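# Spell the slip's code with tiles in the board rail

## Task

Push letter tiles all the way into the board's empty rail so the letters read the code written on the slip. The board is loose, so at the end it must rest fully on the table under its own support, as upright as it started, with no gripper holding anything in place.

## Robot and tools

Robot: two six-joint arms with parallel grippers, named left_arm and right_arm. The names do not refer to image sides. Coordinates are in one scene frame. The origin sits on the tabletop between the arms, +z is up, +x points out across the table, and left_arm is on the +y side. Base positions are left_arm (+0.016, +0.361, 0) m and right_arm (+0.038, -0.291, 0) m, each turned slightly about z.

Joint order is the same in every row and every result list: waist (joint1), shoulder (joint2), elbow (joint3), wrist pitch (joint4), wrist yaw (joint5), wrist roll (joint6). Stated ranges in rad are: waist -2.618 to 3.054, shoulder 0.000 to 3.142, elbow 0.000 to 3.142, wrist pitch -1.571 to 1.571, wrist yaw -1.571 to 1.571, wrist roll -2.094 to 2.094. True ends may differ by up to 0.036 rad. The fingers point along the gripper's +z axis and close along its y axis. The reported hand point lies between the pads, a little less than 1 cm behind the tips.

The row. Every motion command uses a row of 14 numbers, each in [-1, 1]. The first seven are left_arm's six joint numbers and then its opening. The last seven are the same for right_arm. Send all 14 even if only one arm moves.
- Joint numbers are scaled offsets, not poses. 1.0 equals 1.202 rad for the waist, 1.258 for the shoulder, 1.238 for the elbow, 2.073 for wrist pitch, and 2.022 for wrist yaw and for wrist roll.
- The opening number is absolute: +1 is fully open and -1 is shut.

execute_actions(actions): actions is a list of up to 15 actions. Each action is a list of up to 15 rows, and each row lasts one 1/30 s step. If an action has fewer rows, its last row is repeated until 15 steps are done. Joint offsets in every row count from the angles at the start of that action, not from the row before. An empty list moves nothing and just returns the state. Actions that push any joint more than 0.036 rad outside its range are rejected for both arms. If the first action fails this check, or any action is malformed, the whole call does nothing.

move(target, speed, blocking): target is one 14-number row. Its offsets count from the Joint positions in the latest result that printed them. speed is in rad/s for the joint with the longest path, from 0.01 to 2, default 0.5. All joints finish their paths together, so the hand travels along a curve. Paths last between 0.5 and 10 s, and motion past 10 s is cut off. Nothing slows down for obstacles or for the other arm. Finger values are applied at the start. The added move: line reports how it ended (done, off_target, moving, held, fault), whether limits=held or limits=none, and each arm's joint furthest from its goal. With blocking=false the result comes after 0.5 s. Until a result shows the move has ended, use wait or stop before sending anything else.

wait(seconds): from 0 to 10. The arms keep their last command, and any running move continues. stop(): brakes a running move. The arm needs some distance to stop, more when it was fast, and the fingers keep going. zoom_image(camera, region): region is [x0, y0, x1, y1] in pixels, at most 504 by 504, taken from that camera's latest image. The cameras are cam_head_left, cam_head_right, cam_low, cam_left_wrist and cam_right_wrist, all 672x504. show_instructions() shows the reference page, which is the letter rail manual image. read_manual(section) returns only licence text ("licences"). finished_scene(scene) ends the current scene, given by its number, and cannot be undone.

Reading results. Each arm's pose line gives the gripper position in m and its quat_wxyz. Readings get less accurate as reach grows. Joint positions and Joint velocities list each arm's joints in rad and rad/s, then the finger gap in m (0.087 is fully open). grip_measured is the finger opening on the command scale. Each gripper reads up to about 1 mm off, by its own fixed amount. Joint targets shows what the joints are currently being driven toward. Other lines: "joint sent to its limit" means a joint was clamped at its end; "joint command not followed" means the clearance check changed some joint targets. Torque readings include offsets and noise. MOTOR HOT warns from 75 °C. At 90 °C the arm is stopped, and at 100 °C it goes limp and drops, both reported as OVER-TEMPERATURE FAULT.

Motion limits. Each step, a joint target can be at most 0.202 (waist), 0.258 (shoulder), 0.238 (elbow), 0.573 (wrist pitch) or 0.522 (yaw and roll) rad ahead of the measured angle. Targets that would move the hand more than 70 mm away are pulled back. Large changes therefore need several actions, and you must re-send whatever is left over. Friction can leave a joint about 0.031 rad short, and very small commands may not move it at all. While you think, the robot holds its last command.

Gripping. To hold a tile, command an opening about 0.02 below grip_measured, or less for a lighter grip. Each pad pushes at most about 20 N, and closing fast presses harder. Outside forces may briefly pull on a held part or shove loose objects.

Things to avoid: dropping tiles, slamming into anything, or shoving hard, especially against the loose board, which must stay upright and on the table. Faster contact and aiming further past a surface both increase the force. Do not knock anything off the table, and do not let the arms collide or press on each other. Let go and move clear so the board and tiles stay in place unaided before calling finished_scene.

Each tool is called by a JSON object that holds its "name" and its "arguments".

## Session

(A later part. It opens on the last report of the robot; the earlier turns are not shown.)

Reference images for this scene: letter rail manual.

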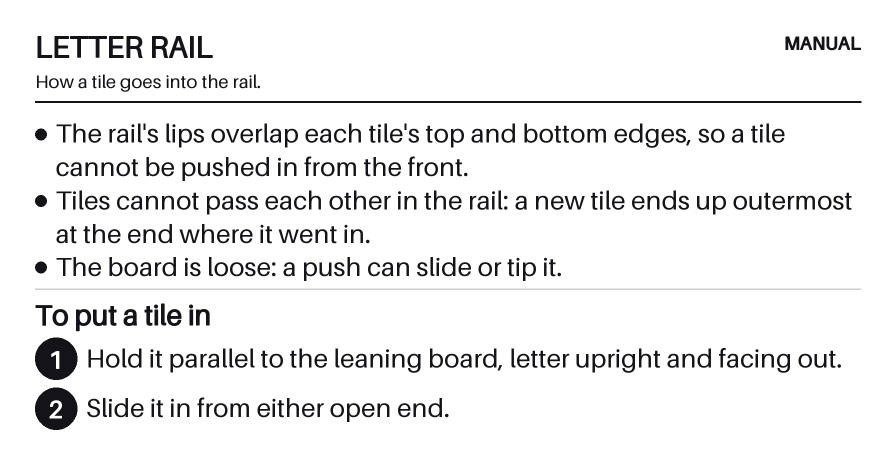

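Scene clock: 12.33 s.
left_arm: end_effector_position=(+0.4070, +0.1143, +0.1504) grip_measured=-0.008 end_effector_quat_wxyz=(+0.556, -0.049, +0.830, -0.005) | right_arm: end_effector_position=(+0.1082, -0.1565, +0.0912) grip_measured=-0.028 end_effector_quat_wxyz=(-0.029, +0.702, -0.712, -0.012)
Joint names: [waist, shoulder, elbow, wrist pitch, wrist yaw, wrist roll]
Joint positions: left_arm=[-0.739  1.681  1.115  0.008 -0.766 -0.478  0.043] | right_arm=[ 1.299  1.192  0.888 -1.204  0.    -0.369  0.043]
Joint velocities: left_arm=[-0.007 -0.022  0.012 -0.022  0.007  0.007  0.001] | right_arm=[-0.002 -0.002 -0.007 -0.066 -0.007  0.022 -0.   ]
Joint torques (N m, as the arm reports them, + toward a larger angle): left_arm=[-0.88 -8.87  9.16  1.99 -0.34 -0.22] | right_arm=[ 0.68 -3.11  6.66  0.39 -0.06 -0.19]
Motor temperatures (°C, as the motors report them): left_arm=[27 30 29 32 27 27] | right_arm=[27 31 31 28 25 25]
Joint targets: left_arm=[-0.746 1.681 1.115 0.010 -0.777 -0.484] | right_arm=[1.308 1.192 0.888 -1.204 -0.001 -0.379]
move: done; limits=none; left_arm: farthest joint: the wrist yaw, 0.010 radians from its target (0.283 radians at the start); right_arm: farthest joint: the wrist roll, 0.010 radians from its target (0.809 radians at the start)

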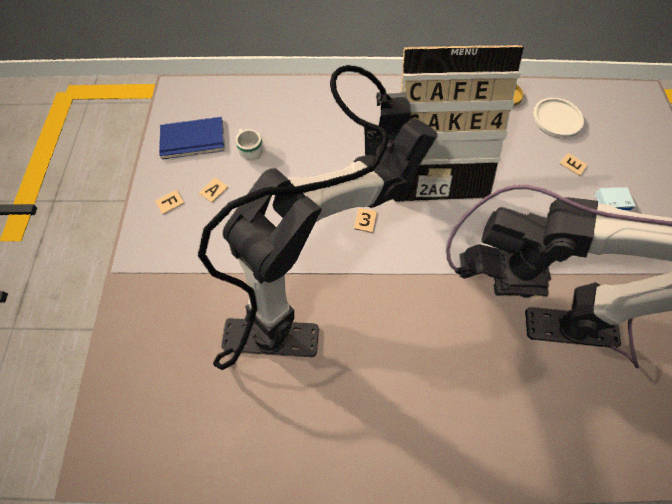

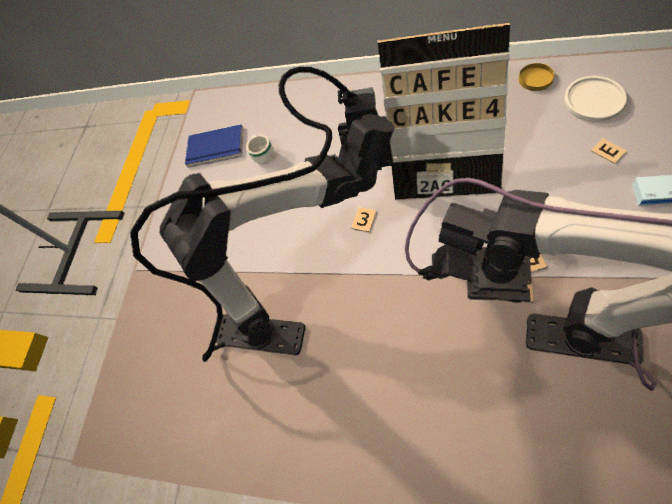

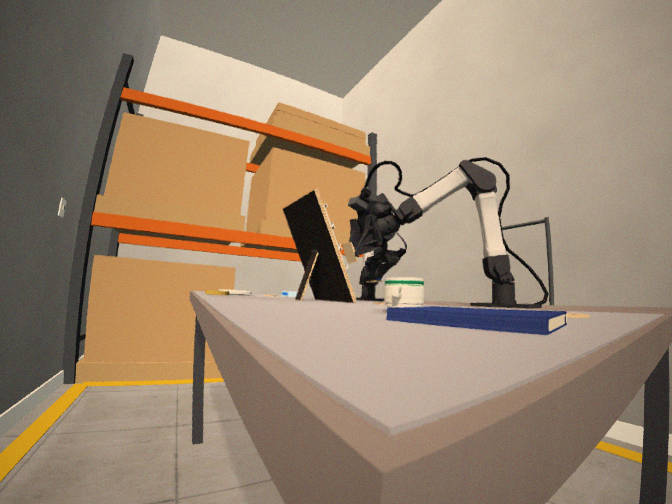

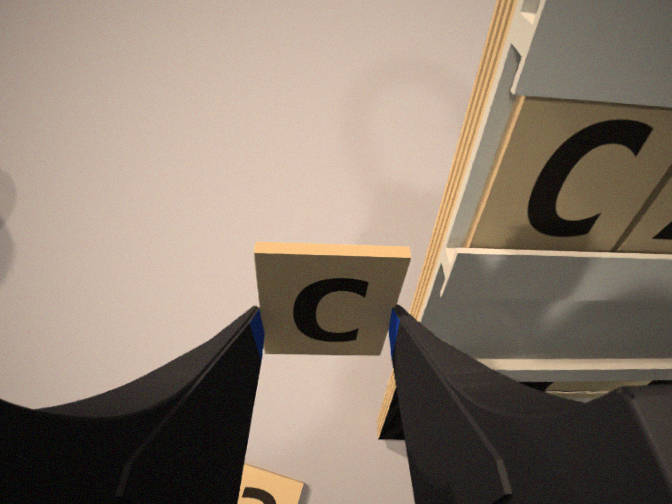

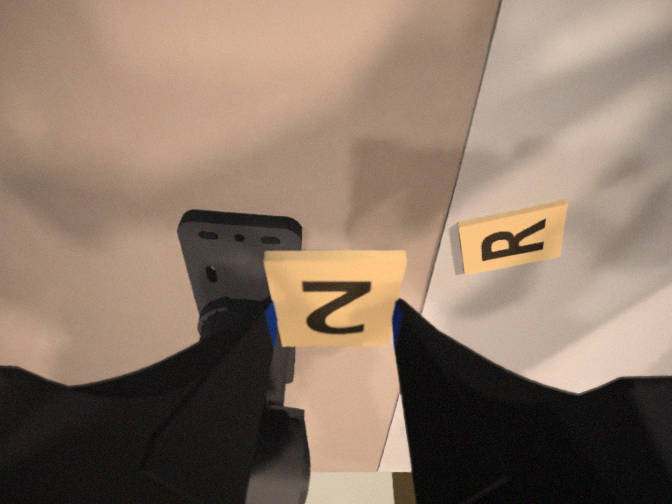

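{"name": "move", "arguments": {"target": [-0.017,0,-0.052,0.02,0,0,-0.08,0.67,0.78,0.655,0.068,0,-0.4,-0.08], "speed": 1.0}}

{"name": "zoom_image", "arguments": {"camera": "cam_low", "region": [310,210,390,290]}}

{"name": "zoom_image", "arguments": {"camera": "cam_left_wrist", "region": [330,200,530,400]}}

Scene clock: 14.63 s.
left_arm: end_effector_position=(+0.4024, +0.1126, +0.1415) grip_measured=-0.008 end_effector_quat_wxyz=(+0.556, -0.046, +0.830, -0.009) | right_arm: end_effector_position=(-0.0943, +0.0924, +0.0243) grip_measured=-0.028 end_effector_quat_wxyz=(-0.014, +1.000, +0.012, -0.006)
Joint names: [waist, shoulder, elbow, wrist pitch, wrist yaw, wrist roll]
Joint positions: left_arm=[-0.749  1.681  1.076  0.048 -0.766 -0.478  0.043] | right_arm=[ 2.109  2.161  1.686 -1.065  0.001 -1.168  0.043]
Joint velocities: left_arm=[-0.012 -0.017  0.012 -0.081 -0.066 -0.022 -0.001] | right_arm=[-0.007 -0.002 -0.002 -0.007  0.051 -0.037 -0.   ]
Joint torques (N m, as the arm reports them, + toward a larger angle): left_arm=[-1.13 -8.84  6.52  1.99 -0.24 -0.13] | right_arm=[ -0.5  -12.05   7.54   0.32  -0.1   -0.18]
Motor temperatures (°C, as the motors report them): left_arm=[27 30 29 32 27 27] | right_arm=[27 31 31 28 25 25]
Joint targets: left_arm=[-0.759 1.681 1.050 0.050 -0.766 -0.478] | right_arm=[2.104 2.173 1.699 -1.063 -0.000 -1.178]
move: off_target (left_arm); limits=none; left_arm: farthest joint: the elbow, 0.026 radians from its target (0.064 radians at the start); right_arm: farthest joint: the elbow, 0.013 radians from its target (0.811 radians at the start)

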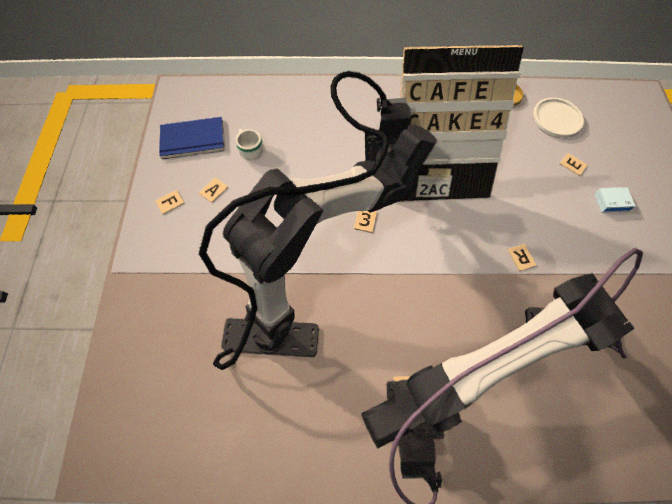

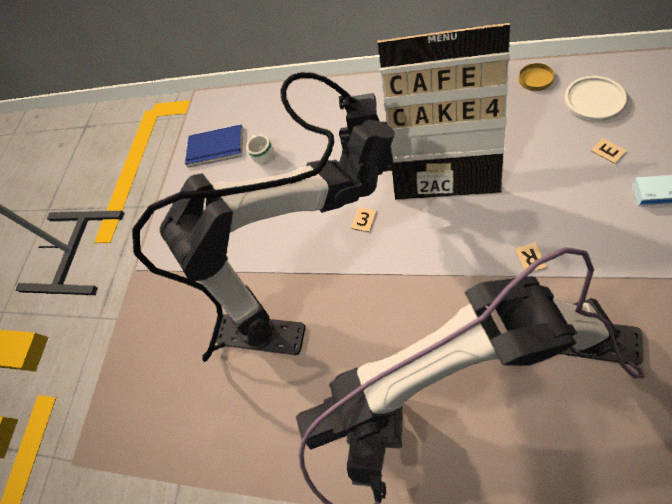

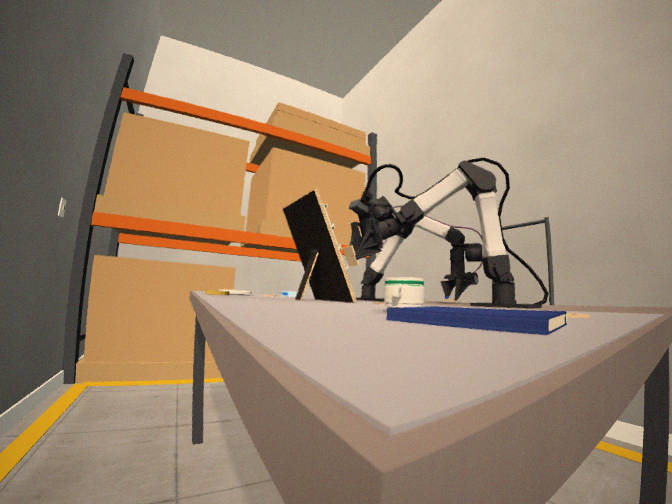

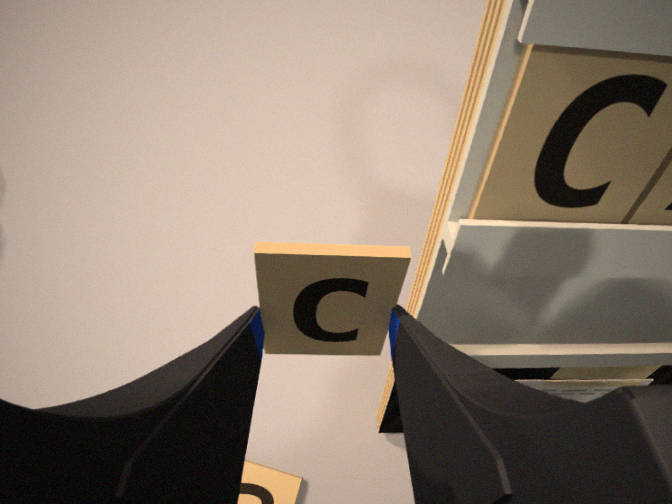

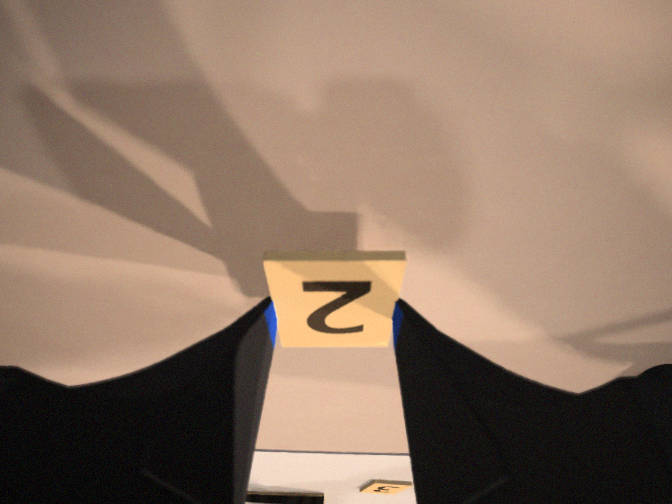

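Region (310, 210, 390, 290) of cam_low's 672x504 image, scaled by 6.300, with more detail than that image has.

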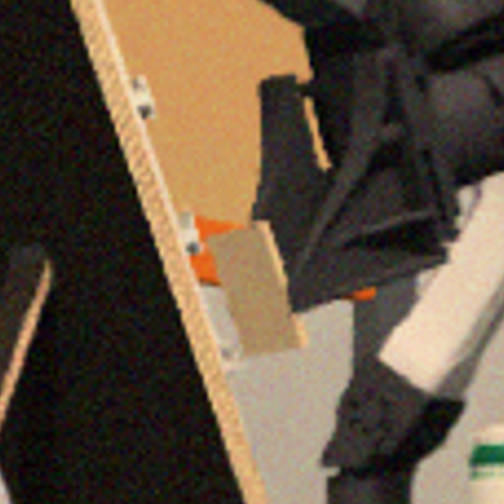

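Region (330, 200, 530, 400) of cam_left_wrist's 672x504 image, scaled by 2.520, with more detail than that image has.

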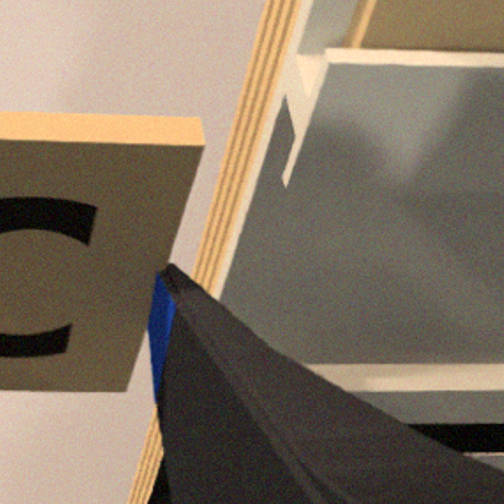

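{"name": "execute_actions", "arguments": {"actions": [[[0,0,0,0.011,0.034,0,-0.08,0,0.036,0,0,0,0,-0.08]],[[0,0,0,0.007,0.024,0,-0.08,0,0,0,0,0,0,0.02],[0,0,0,0.007,0.024,0,-0.08,0,0,0,0,0,0,0.1],[0,0,0,0.007,0.024,0,-0.08,0,0,0,0,0,0,0.2],[0,0,0,0.007,0.024,0,-0.08,0,0,0,0,0,0,0.4]]]}}

{"name": "zoom_image", "arguments": {"camera": "cam_low", "region": [310,210,390,290]}}

{"name": "zoom_image", "arguments": {"camera": "cam_left_wrist", "region": [310,200,510,400]}}

Scene clock: 15.77 s.
left_arm: end_effector_position=(+0.4022, +0.1011, +0.1421) grip_measured=-0.008 end_effector_quat_wxyz=(+0.552, -0.035, +0.832, -0.037) | right_arm: end_effector_position=(-0.0934, +0.0903, +0.0141) grip_measured=+0.400 end_effector_quat_wxyz=(-0.002, +1.000, +0.012, -0.001)
Joint names: [waist, shoulder, elbow, wrist pitch, wrist yaw, wrist roll]
Joint positions: left_arm=[-0.749  1.681  1.076  0.07  -0.709 -0.478  0.043] | right_arm=[ 2.109  2.188  1.686 -1.065  0.001 -1.169  0.061]
Joint velocities: left_arm=[-0.007  0.012 -0.007 -0.022 -0.022 -0.051 -0.   ] | right_arm=[ 0.007  0.012 -0.002 -0.051 -0.037 -0.051 -0.001]
Joint torques (N m, as the arm reports them, + toward a larger angle): left_arm=[-0.29 -8.84  9.11  2.15  0.24 -0.14] | right_arm=[ -0.03 -13.26   6.63   0.21  -0.13  -0.11]
Motor temperatures (°C, as the motors report them): left_arm=[27 31 29 32 27 27] | right_arm=[27 32 31 28 25 25]
Joint targets: left_arm=[-0.749 1.681 1.076 0.084 -0.664 -0.478] | right_arm=[2.109 2.188 1.686 -1.065 0.001 -1.169]

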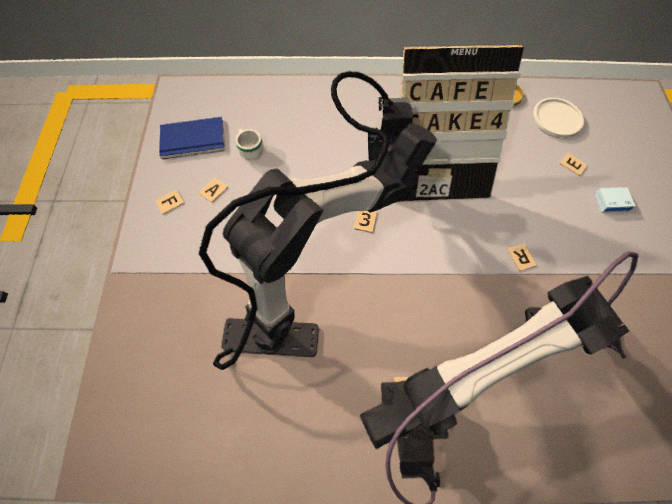

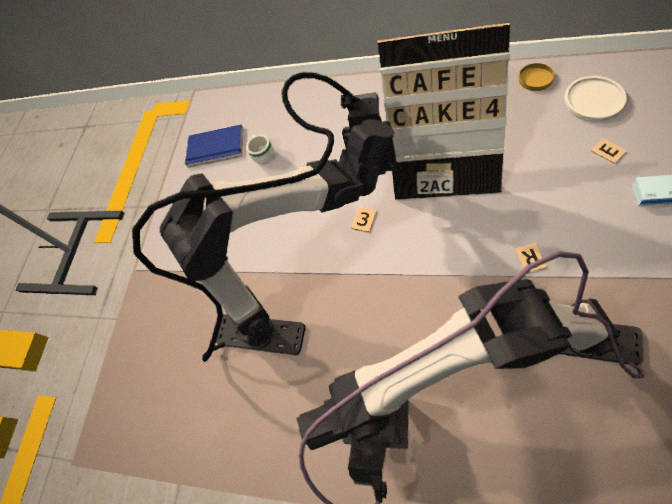

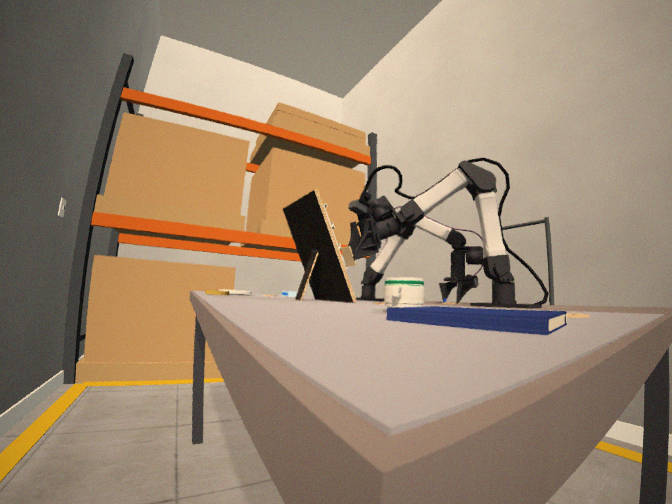

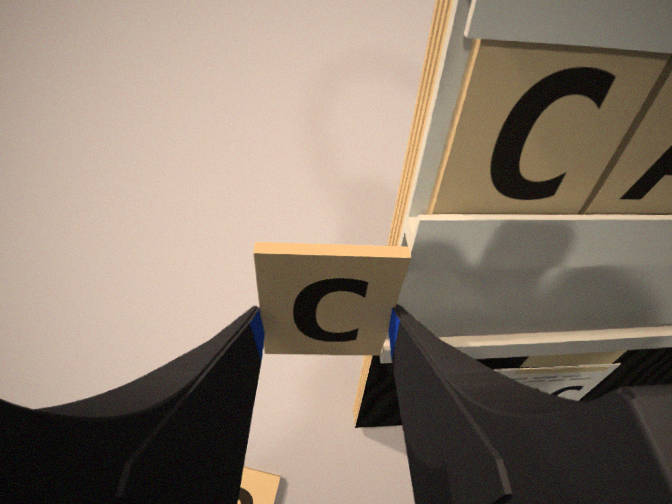

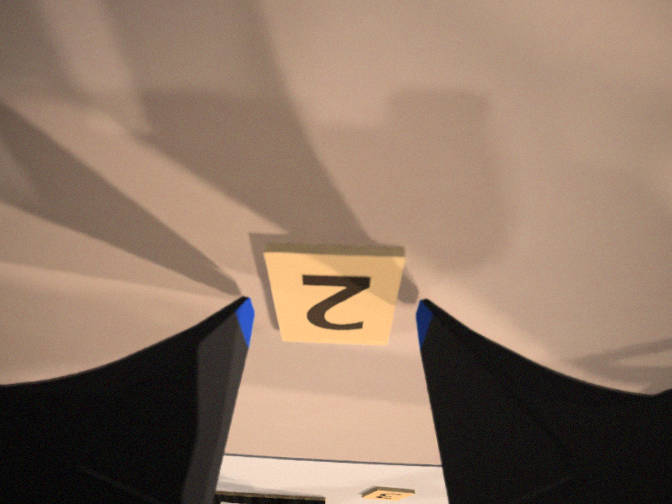

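Region (310, 210, 390, 290) of cam_low's 672x504 image, scaled by 6.300, with more detail than that image has.

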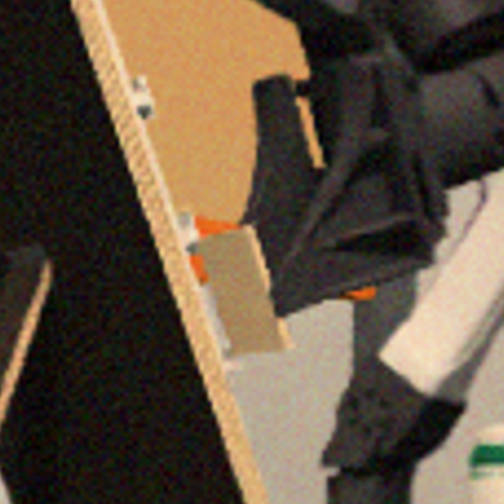

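Region (310, 200, 510, 400) of cam_left_wrist's 672x504 image, scaled by 2.520, with more detail than that image has.

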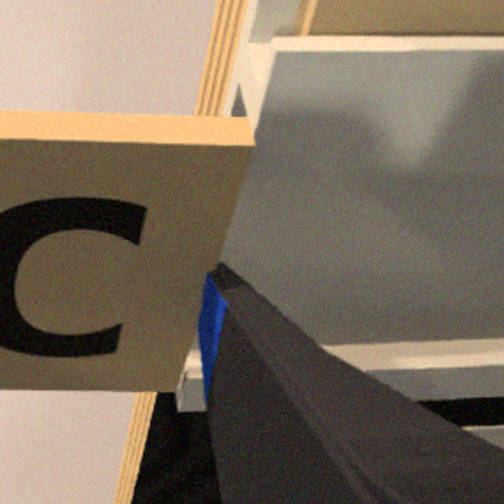

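{"name": "move", "arguments": {"target": [0,0.0505,0.084,-0.07,-0.038,-0.019,-0.08,0.3,-0.8,-0.6,-0.1,0,0,0.4], "speed": 1.0}}

{"name": "execute_actions", "arguments": {"actions": [[[0,0,0,0.011,0.036,0,-0.08,0.3,0,0,0,0,0,0.4]]]}}

{"name": "zoom_image", "arguments": {"camera": "cam_low", "region": [310,210,390,290]}}

{"name": "zoom_image", "arguments": {"camera": "cam_left_wrist", "region": [310,200,510,400]}}

Scene clock: 17.67 s.
left_arm: end_effector_position=(+0.4070, +0.1086, +0.1426) grip_measured=-0.008 end_effector_quat_wxyz=(+0.542, -0.050, +0.839, +0.004) | right_arm: end_effector_position=(-0.0598, -0.1373, +0.1110) grip_measured=+0.400 end_effector_quat_wxyz=(-0.032, +0.982, +0.187, -0.021)
Joint names: [waist, shoulder, elbow, wrist pitch, wrist yaw, wrist roll]
Joint positions: left_arm=[-0.749  1.722  1.163 -0.056 -0.776 -0.511  0.043] | right_arm=[ 2.461  1.195  0.962 -1.263  0.001 -1.169  0.061]
Joint velocities: left_arm=[ 0.002 -0.007  0.002 -0.007 -0.007 -0.007 -0.   ] | right_arm=[ 0.007 -0.007 -0.002 -0.022 -0.037 -0.051 -0.001]
Joint torques (N m, as the arm reports them, + toward a larger angle): left_arm=[-0.34 -7.35 10.87  1.75 -0.37 -0.2 ] | right_arm=[ 0.62 -4.67  5.19  0.28 -0.07 -0.09]
Motor temperatures (°C, as the motors report them): left_arm=[27 31 30 33 27 27] | right_arm=[27 32 32 28 25 25]
Joint targets: left_arm=[-0.749 1.745 1.181 -0.075 -0.786 -0.517] | right_arm=[2.470 1.181 0.943 -1.272 0.001 -1.169]
move: off_target (left_arm); limits=none; left_arm: farthest joint: the shoulder, 0.023 radians from its target (0.063 radians at the start); right_arm: farthest joint: the elbow, 0.019 radians from its target (0.743 radians at the start)

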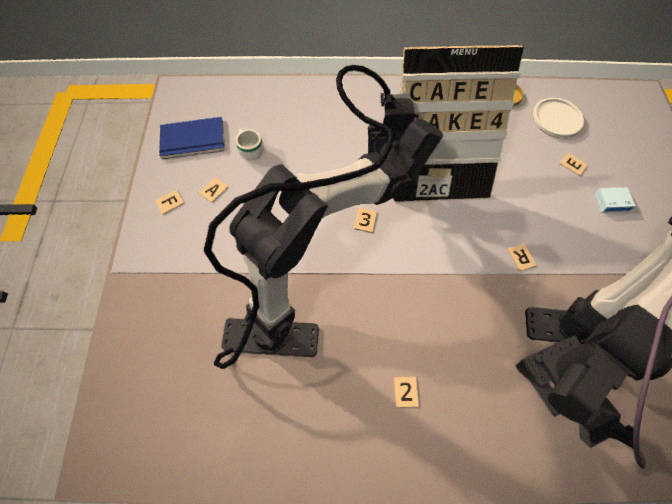

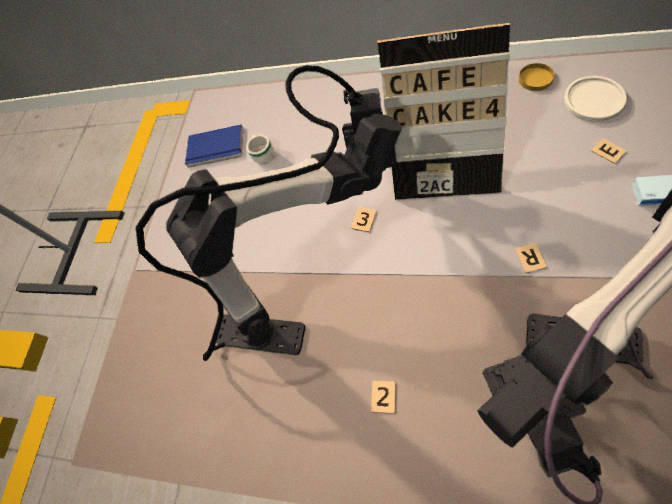

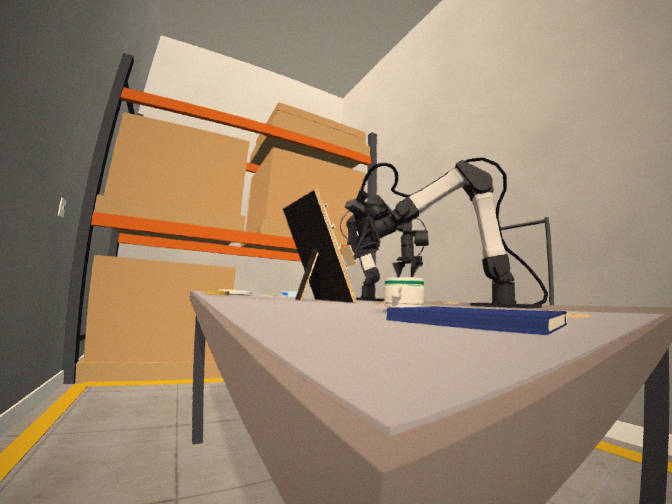

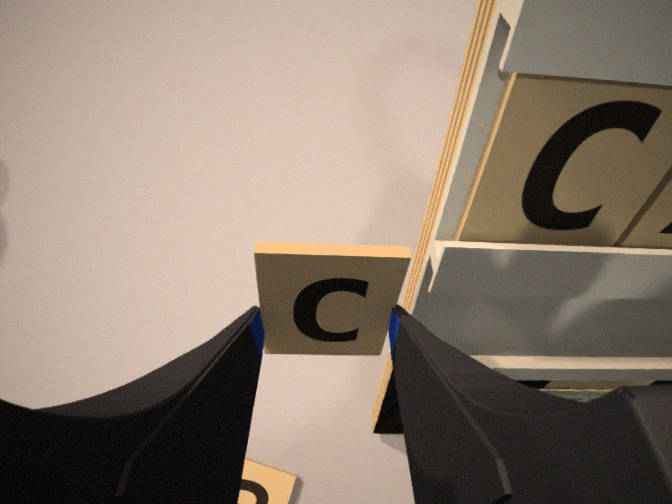

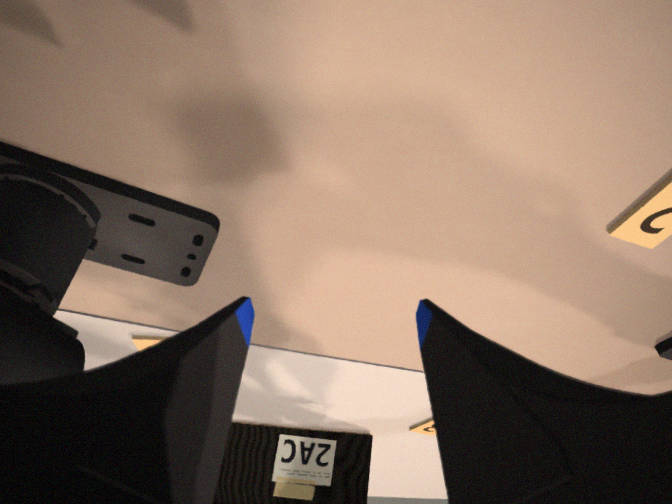

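Scene clock: 18.17 s.
left_arm: end_effector_position=(+0.4068, +0.1016, +0.1424) grip_measured=-0.008 end_effector_quat_wxyz=(+0.539, -0.044, +0.841, -0.013) | right_arm: end_effector_position=(-0.1079, -0.1801, +0.1110) grip_measured=+0.400 end_effector_quat_wxyz=(-0.029, +0.934, +0.356, -0.028)
Joint names: [waist, shoulder, elbow, wrist pitch, wrist yaw, wrist roll]
Joint positions: left_arm=[-0.749  1.722  1.163 -0.044 -0.741 -0.511  0.043] | right_arm=[ 2.814  1.195  0.962 -1.259 -0.    -1.168  0.061]
Joint velocities: left_arm=[-0.002 -0.002  0.002  0.037 -0.095  0.007 -0.   ] | right_arm=[ 0.012 -0.017  0.002  0.007 -0.022  0.037 -0.001]
Joint torques (N m, as the arm reports them, + toward a larger angle): left_arm=[-0.35 -9.29  9.16  2.05  0.14 -0.14] | right_arm=[ 0.67 -3.39  6.77  0.35 -0.08 -0.06]
Motor temperatures (°C, as the motors report them): left_arm=[27 31 30 33 27 27] | right_arm=[27 32 32 28 25 25]
Joint targets: left_arm=[-0.749 1.722 1.163 -0.033 -0.703 -0.511] | right_arm=[2.821 1.195 0.962 -1.263 0.001 -1.169]

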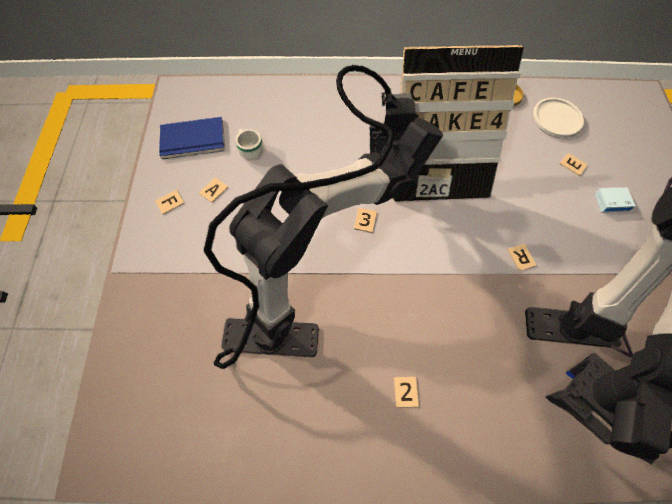

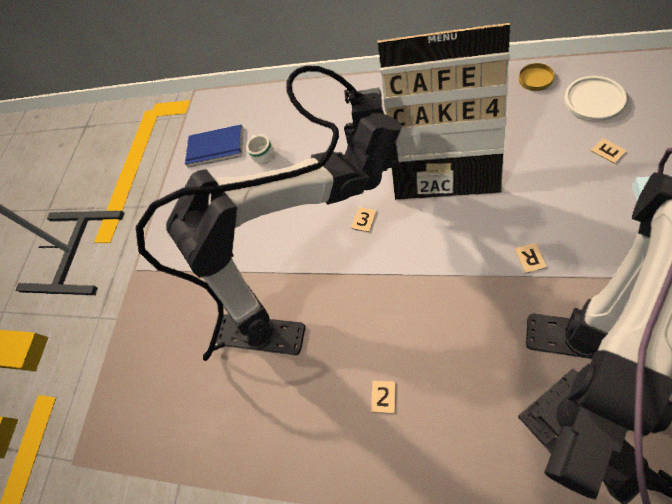

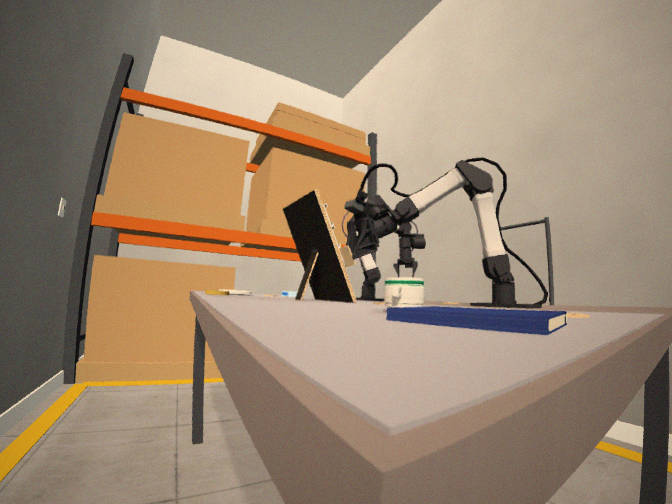

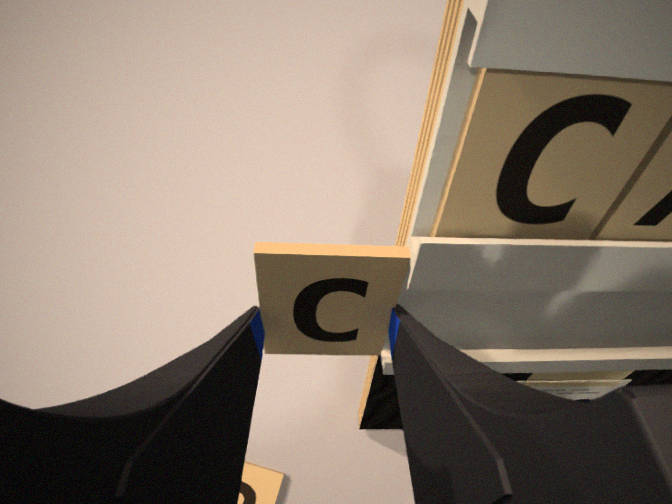

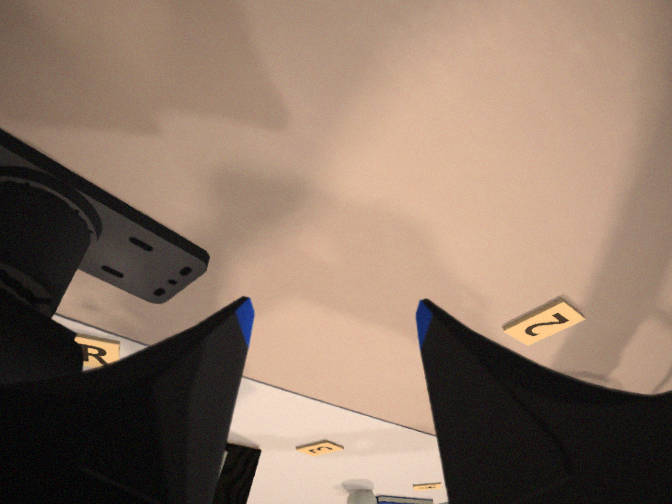

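Region (310, 210, 390, 290) of cam_low's 672x504 image, scaled by 6.300, with more detail than that image has.

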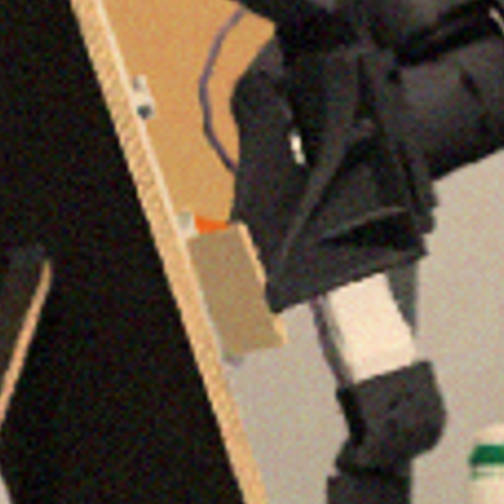

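Region (310, 200, 510, 400) of cam_left_wrist's 672x504 image, scaled by 2.520, with more detail than that image has.

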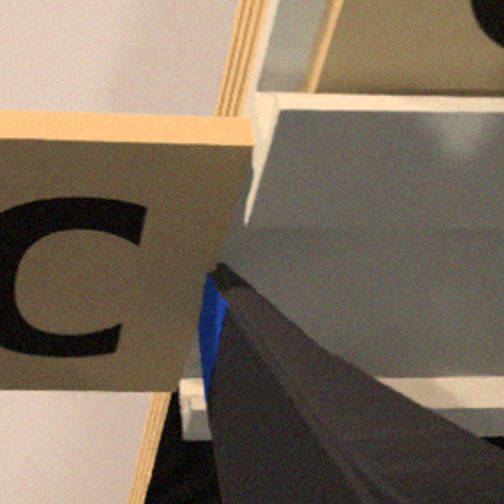

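{"name": "execute_actions", "arguments": {"actions": [[[0,0,-0.031,0,0,0,-0.08,0,0,0,0,0,0,0.4]],[[0,0,0,0.008,0.028,0,-0.08,0,0,0,0,0,0,0.4]]]}}

{"name": "zoom_image", "arguments": {"camera": "cam_left_wrist", "region": [310,200,510,400]}}

Scene clock: 19.30 s.
left_arm: end_effector_position=(+0.4047, +0.0995, +0.1374) grip_measured=-0.008 end_effector_quat_wxyz=(+0.534, -0.038, +0.844, -0.019) | right_arm: end_effector_position=(-0.1079, -0.1801, +0.1110) grip_measured=+0.400 end_effector_quat_wxyz=(-0.029, +0.934, +0.356, -0.028)
Joint names: [waist, shoulder, elbow, wrist pitch, wrist yaw, wrist roll]
Joint positions: left_arm=[-0.749  1.722  1.15  -0.034 -0.72  -0.509  0.043] | right_arm=[ 2.814  1.195  0.962 -1.259 -0.    -1.168  0.061]
Joint velocities: left_arm=[-0.017  0.032  0.007 -0.051  0.022 -0.066  0.001] | right_arm=[ 0.002  0.007  0.017  0.11   0.081  0.007 -0.   ]
Joint torques (N m, as the arm reports them, + toward a larger angle): left_arm=[-0.31 -9.27  9.16  2.06  0.1  -0.16] | right_arm=[-0.21 -3.45  6.76  0.35 -0.05 -0.06]
Motor temperatures (°C, as the motors report them): left_arm=[27 31 30 33 27 27] | right_arm=[27 32 32 28 25 25]
Joint targets: left_arm=[-0.749 1.722 1.150 -0.024 -0.685 -0.511] | right_arm=[2.814 1.195 0.962 -1.259 -0.000 -1.168]

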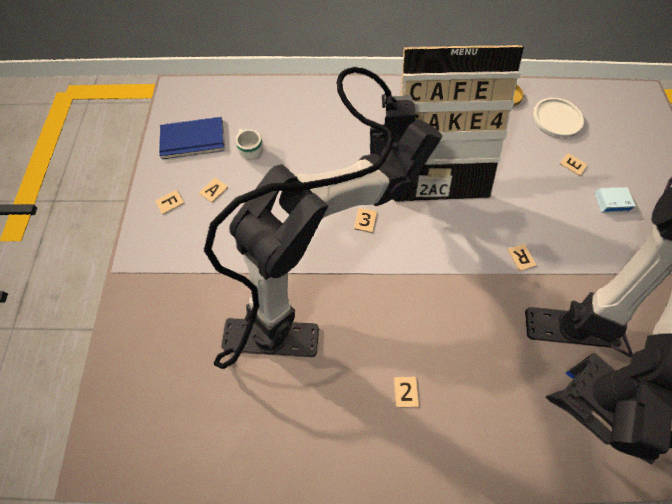

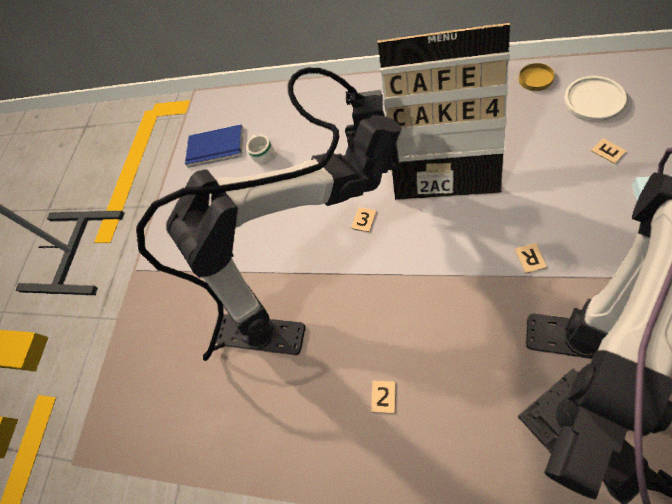

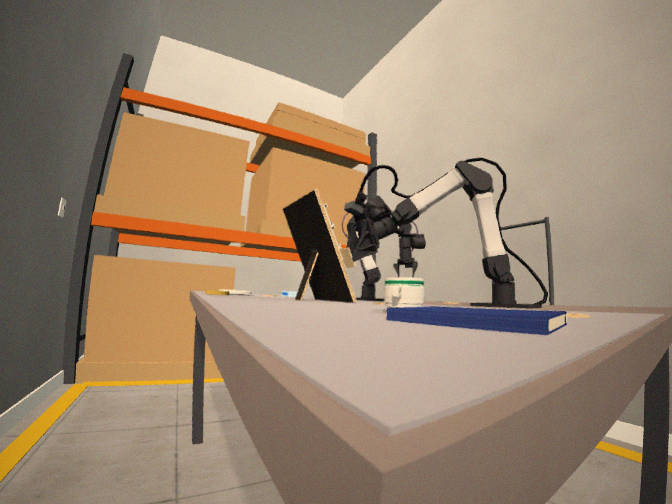

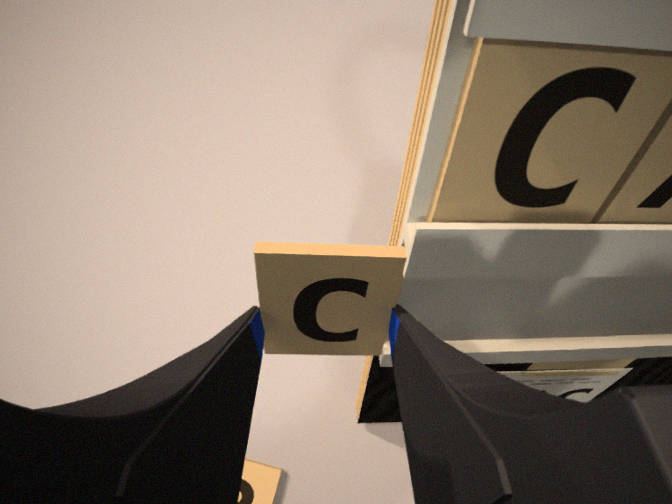

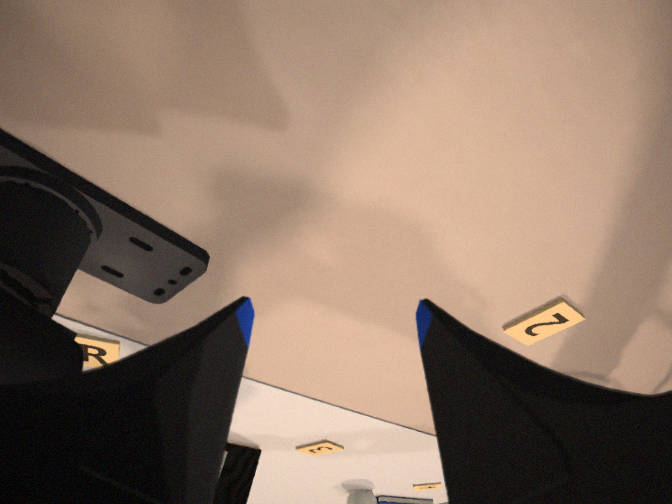

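Region (310, 200, 510, 400) of cam_left_wrist's 672x504 image, scaled by 2.520, with more detail than that image has.

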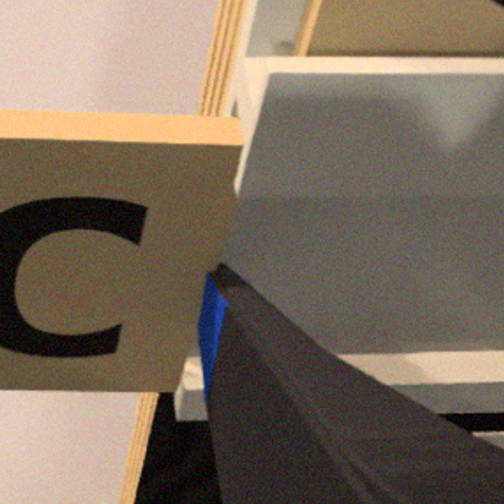

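{"name": "execute_actions", "arguments": {"actions": [[[0,0,0,0.006,-0.011,0,-0.08,0,0,0,0,0,0,0.4]],[[0,0,0,0.008,0.028,0,-0.08,0,0,0,0,0,0,0.4]]]}}

{"name": "zoom_image", "arguments": {"camera": "cam_left_wrist", "region": [310,200,510,400]}}

Scene clock: 20.40 s.
left_arm: end_effector_position=(+0.4058, +0.0919, +0.1398) grip_measured=-0.008 end_effector_quat_wxyz=(+0.535, -0.035, +0.843, -0.038) | right_arm: end_effector_position=(-0.1079, -0.1801, +0.1110) grip_measured=+0.400 end_effector_quat_wxyz=(-0.029, +0.934, +0.356, -0.028)
Joint names: [waist, shoulder, elbow, wrist pitch, wrist yaw, wrist roll]
Joint positions: left_arm=[-0.749  1.722  1.15  -0.009 -0.689 -0.509  0.043] | right_arm=[ 2.814  1.195  0.962 -1.259 -0.    -1.168  0.061]
Joint velocities: left_arm=[ 0.017 -0.007 -0.007 -0.022 -0.007  0.007  0.001] | right_arm=[-0.017  0.022 -0.007 -0.095 -0.007  0.007  0.   ]
Joint torques (N m, as the arm reports them, + toward a larger angle): left_arm=[-0.33 -9.27  9.16  2.   -0.11 -0.13] | right_arm=[-0.03 -3.35  6.88  0.42 -0.11 -0.13]
Motor temperatures (°C, as the motors report them): left_arm=[27 32 30 33 27 27] | right_arm=[27 32 32 28 25 25]
Joint targets: left_arm=[-0.749 1.722 1.150 -0.007 -0.675 -0.509] | right_arm=[2.814 1.195 0.962 -1.259 -0.000 -1.168]

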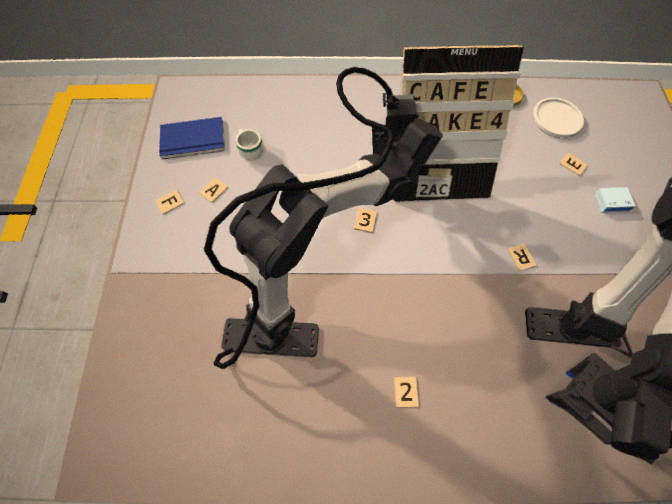

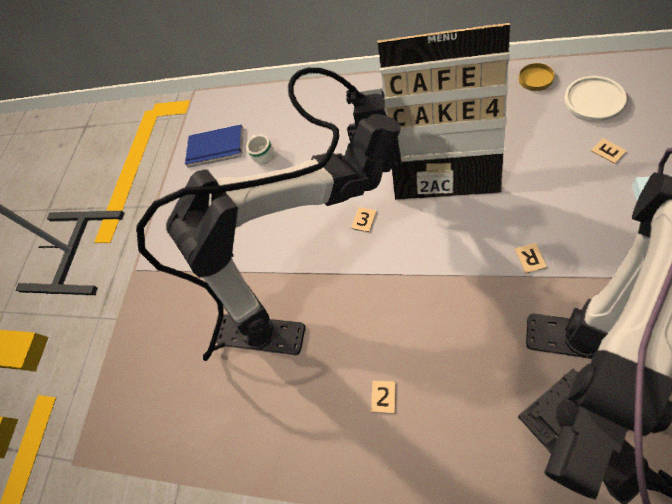

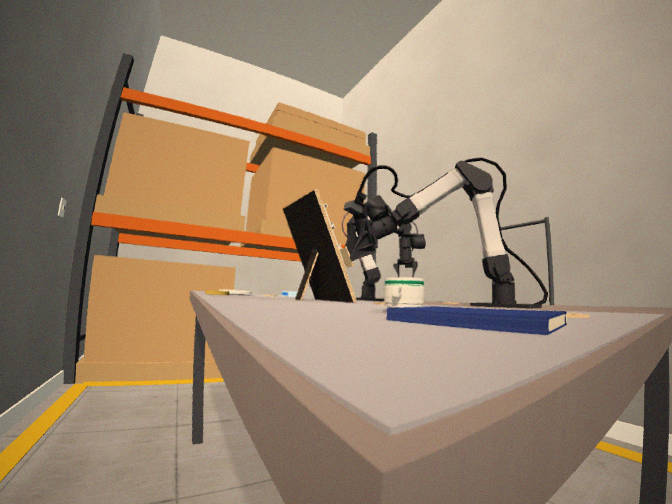

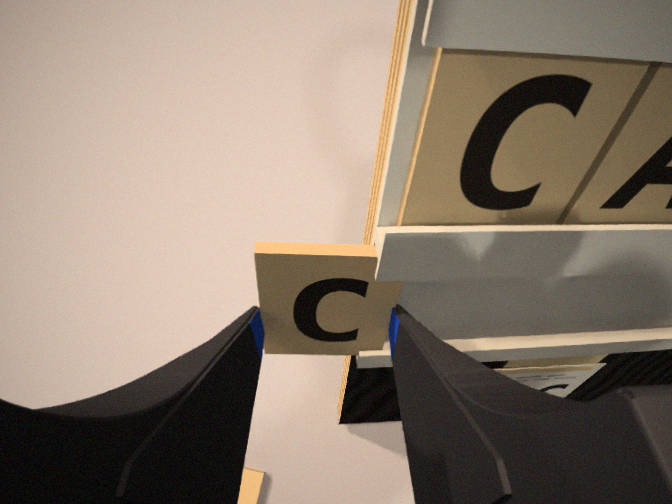

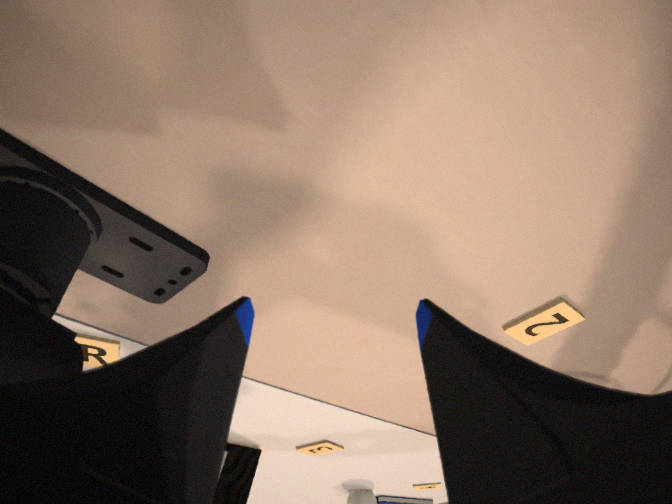

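Region (310, 200, 510, 400) of cam_left_wrist's 672x504 image, scaled by 2.520, with more detail than that image has.

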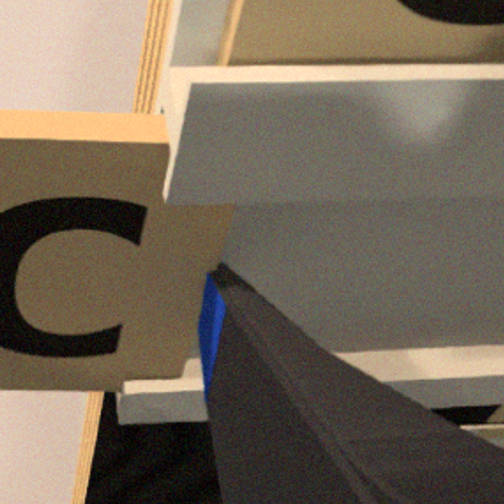

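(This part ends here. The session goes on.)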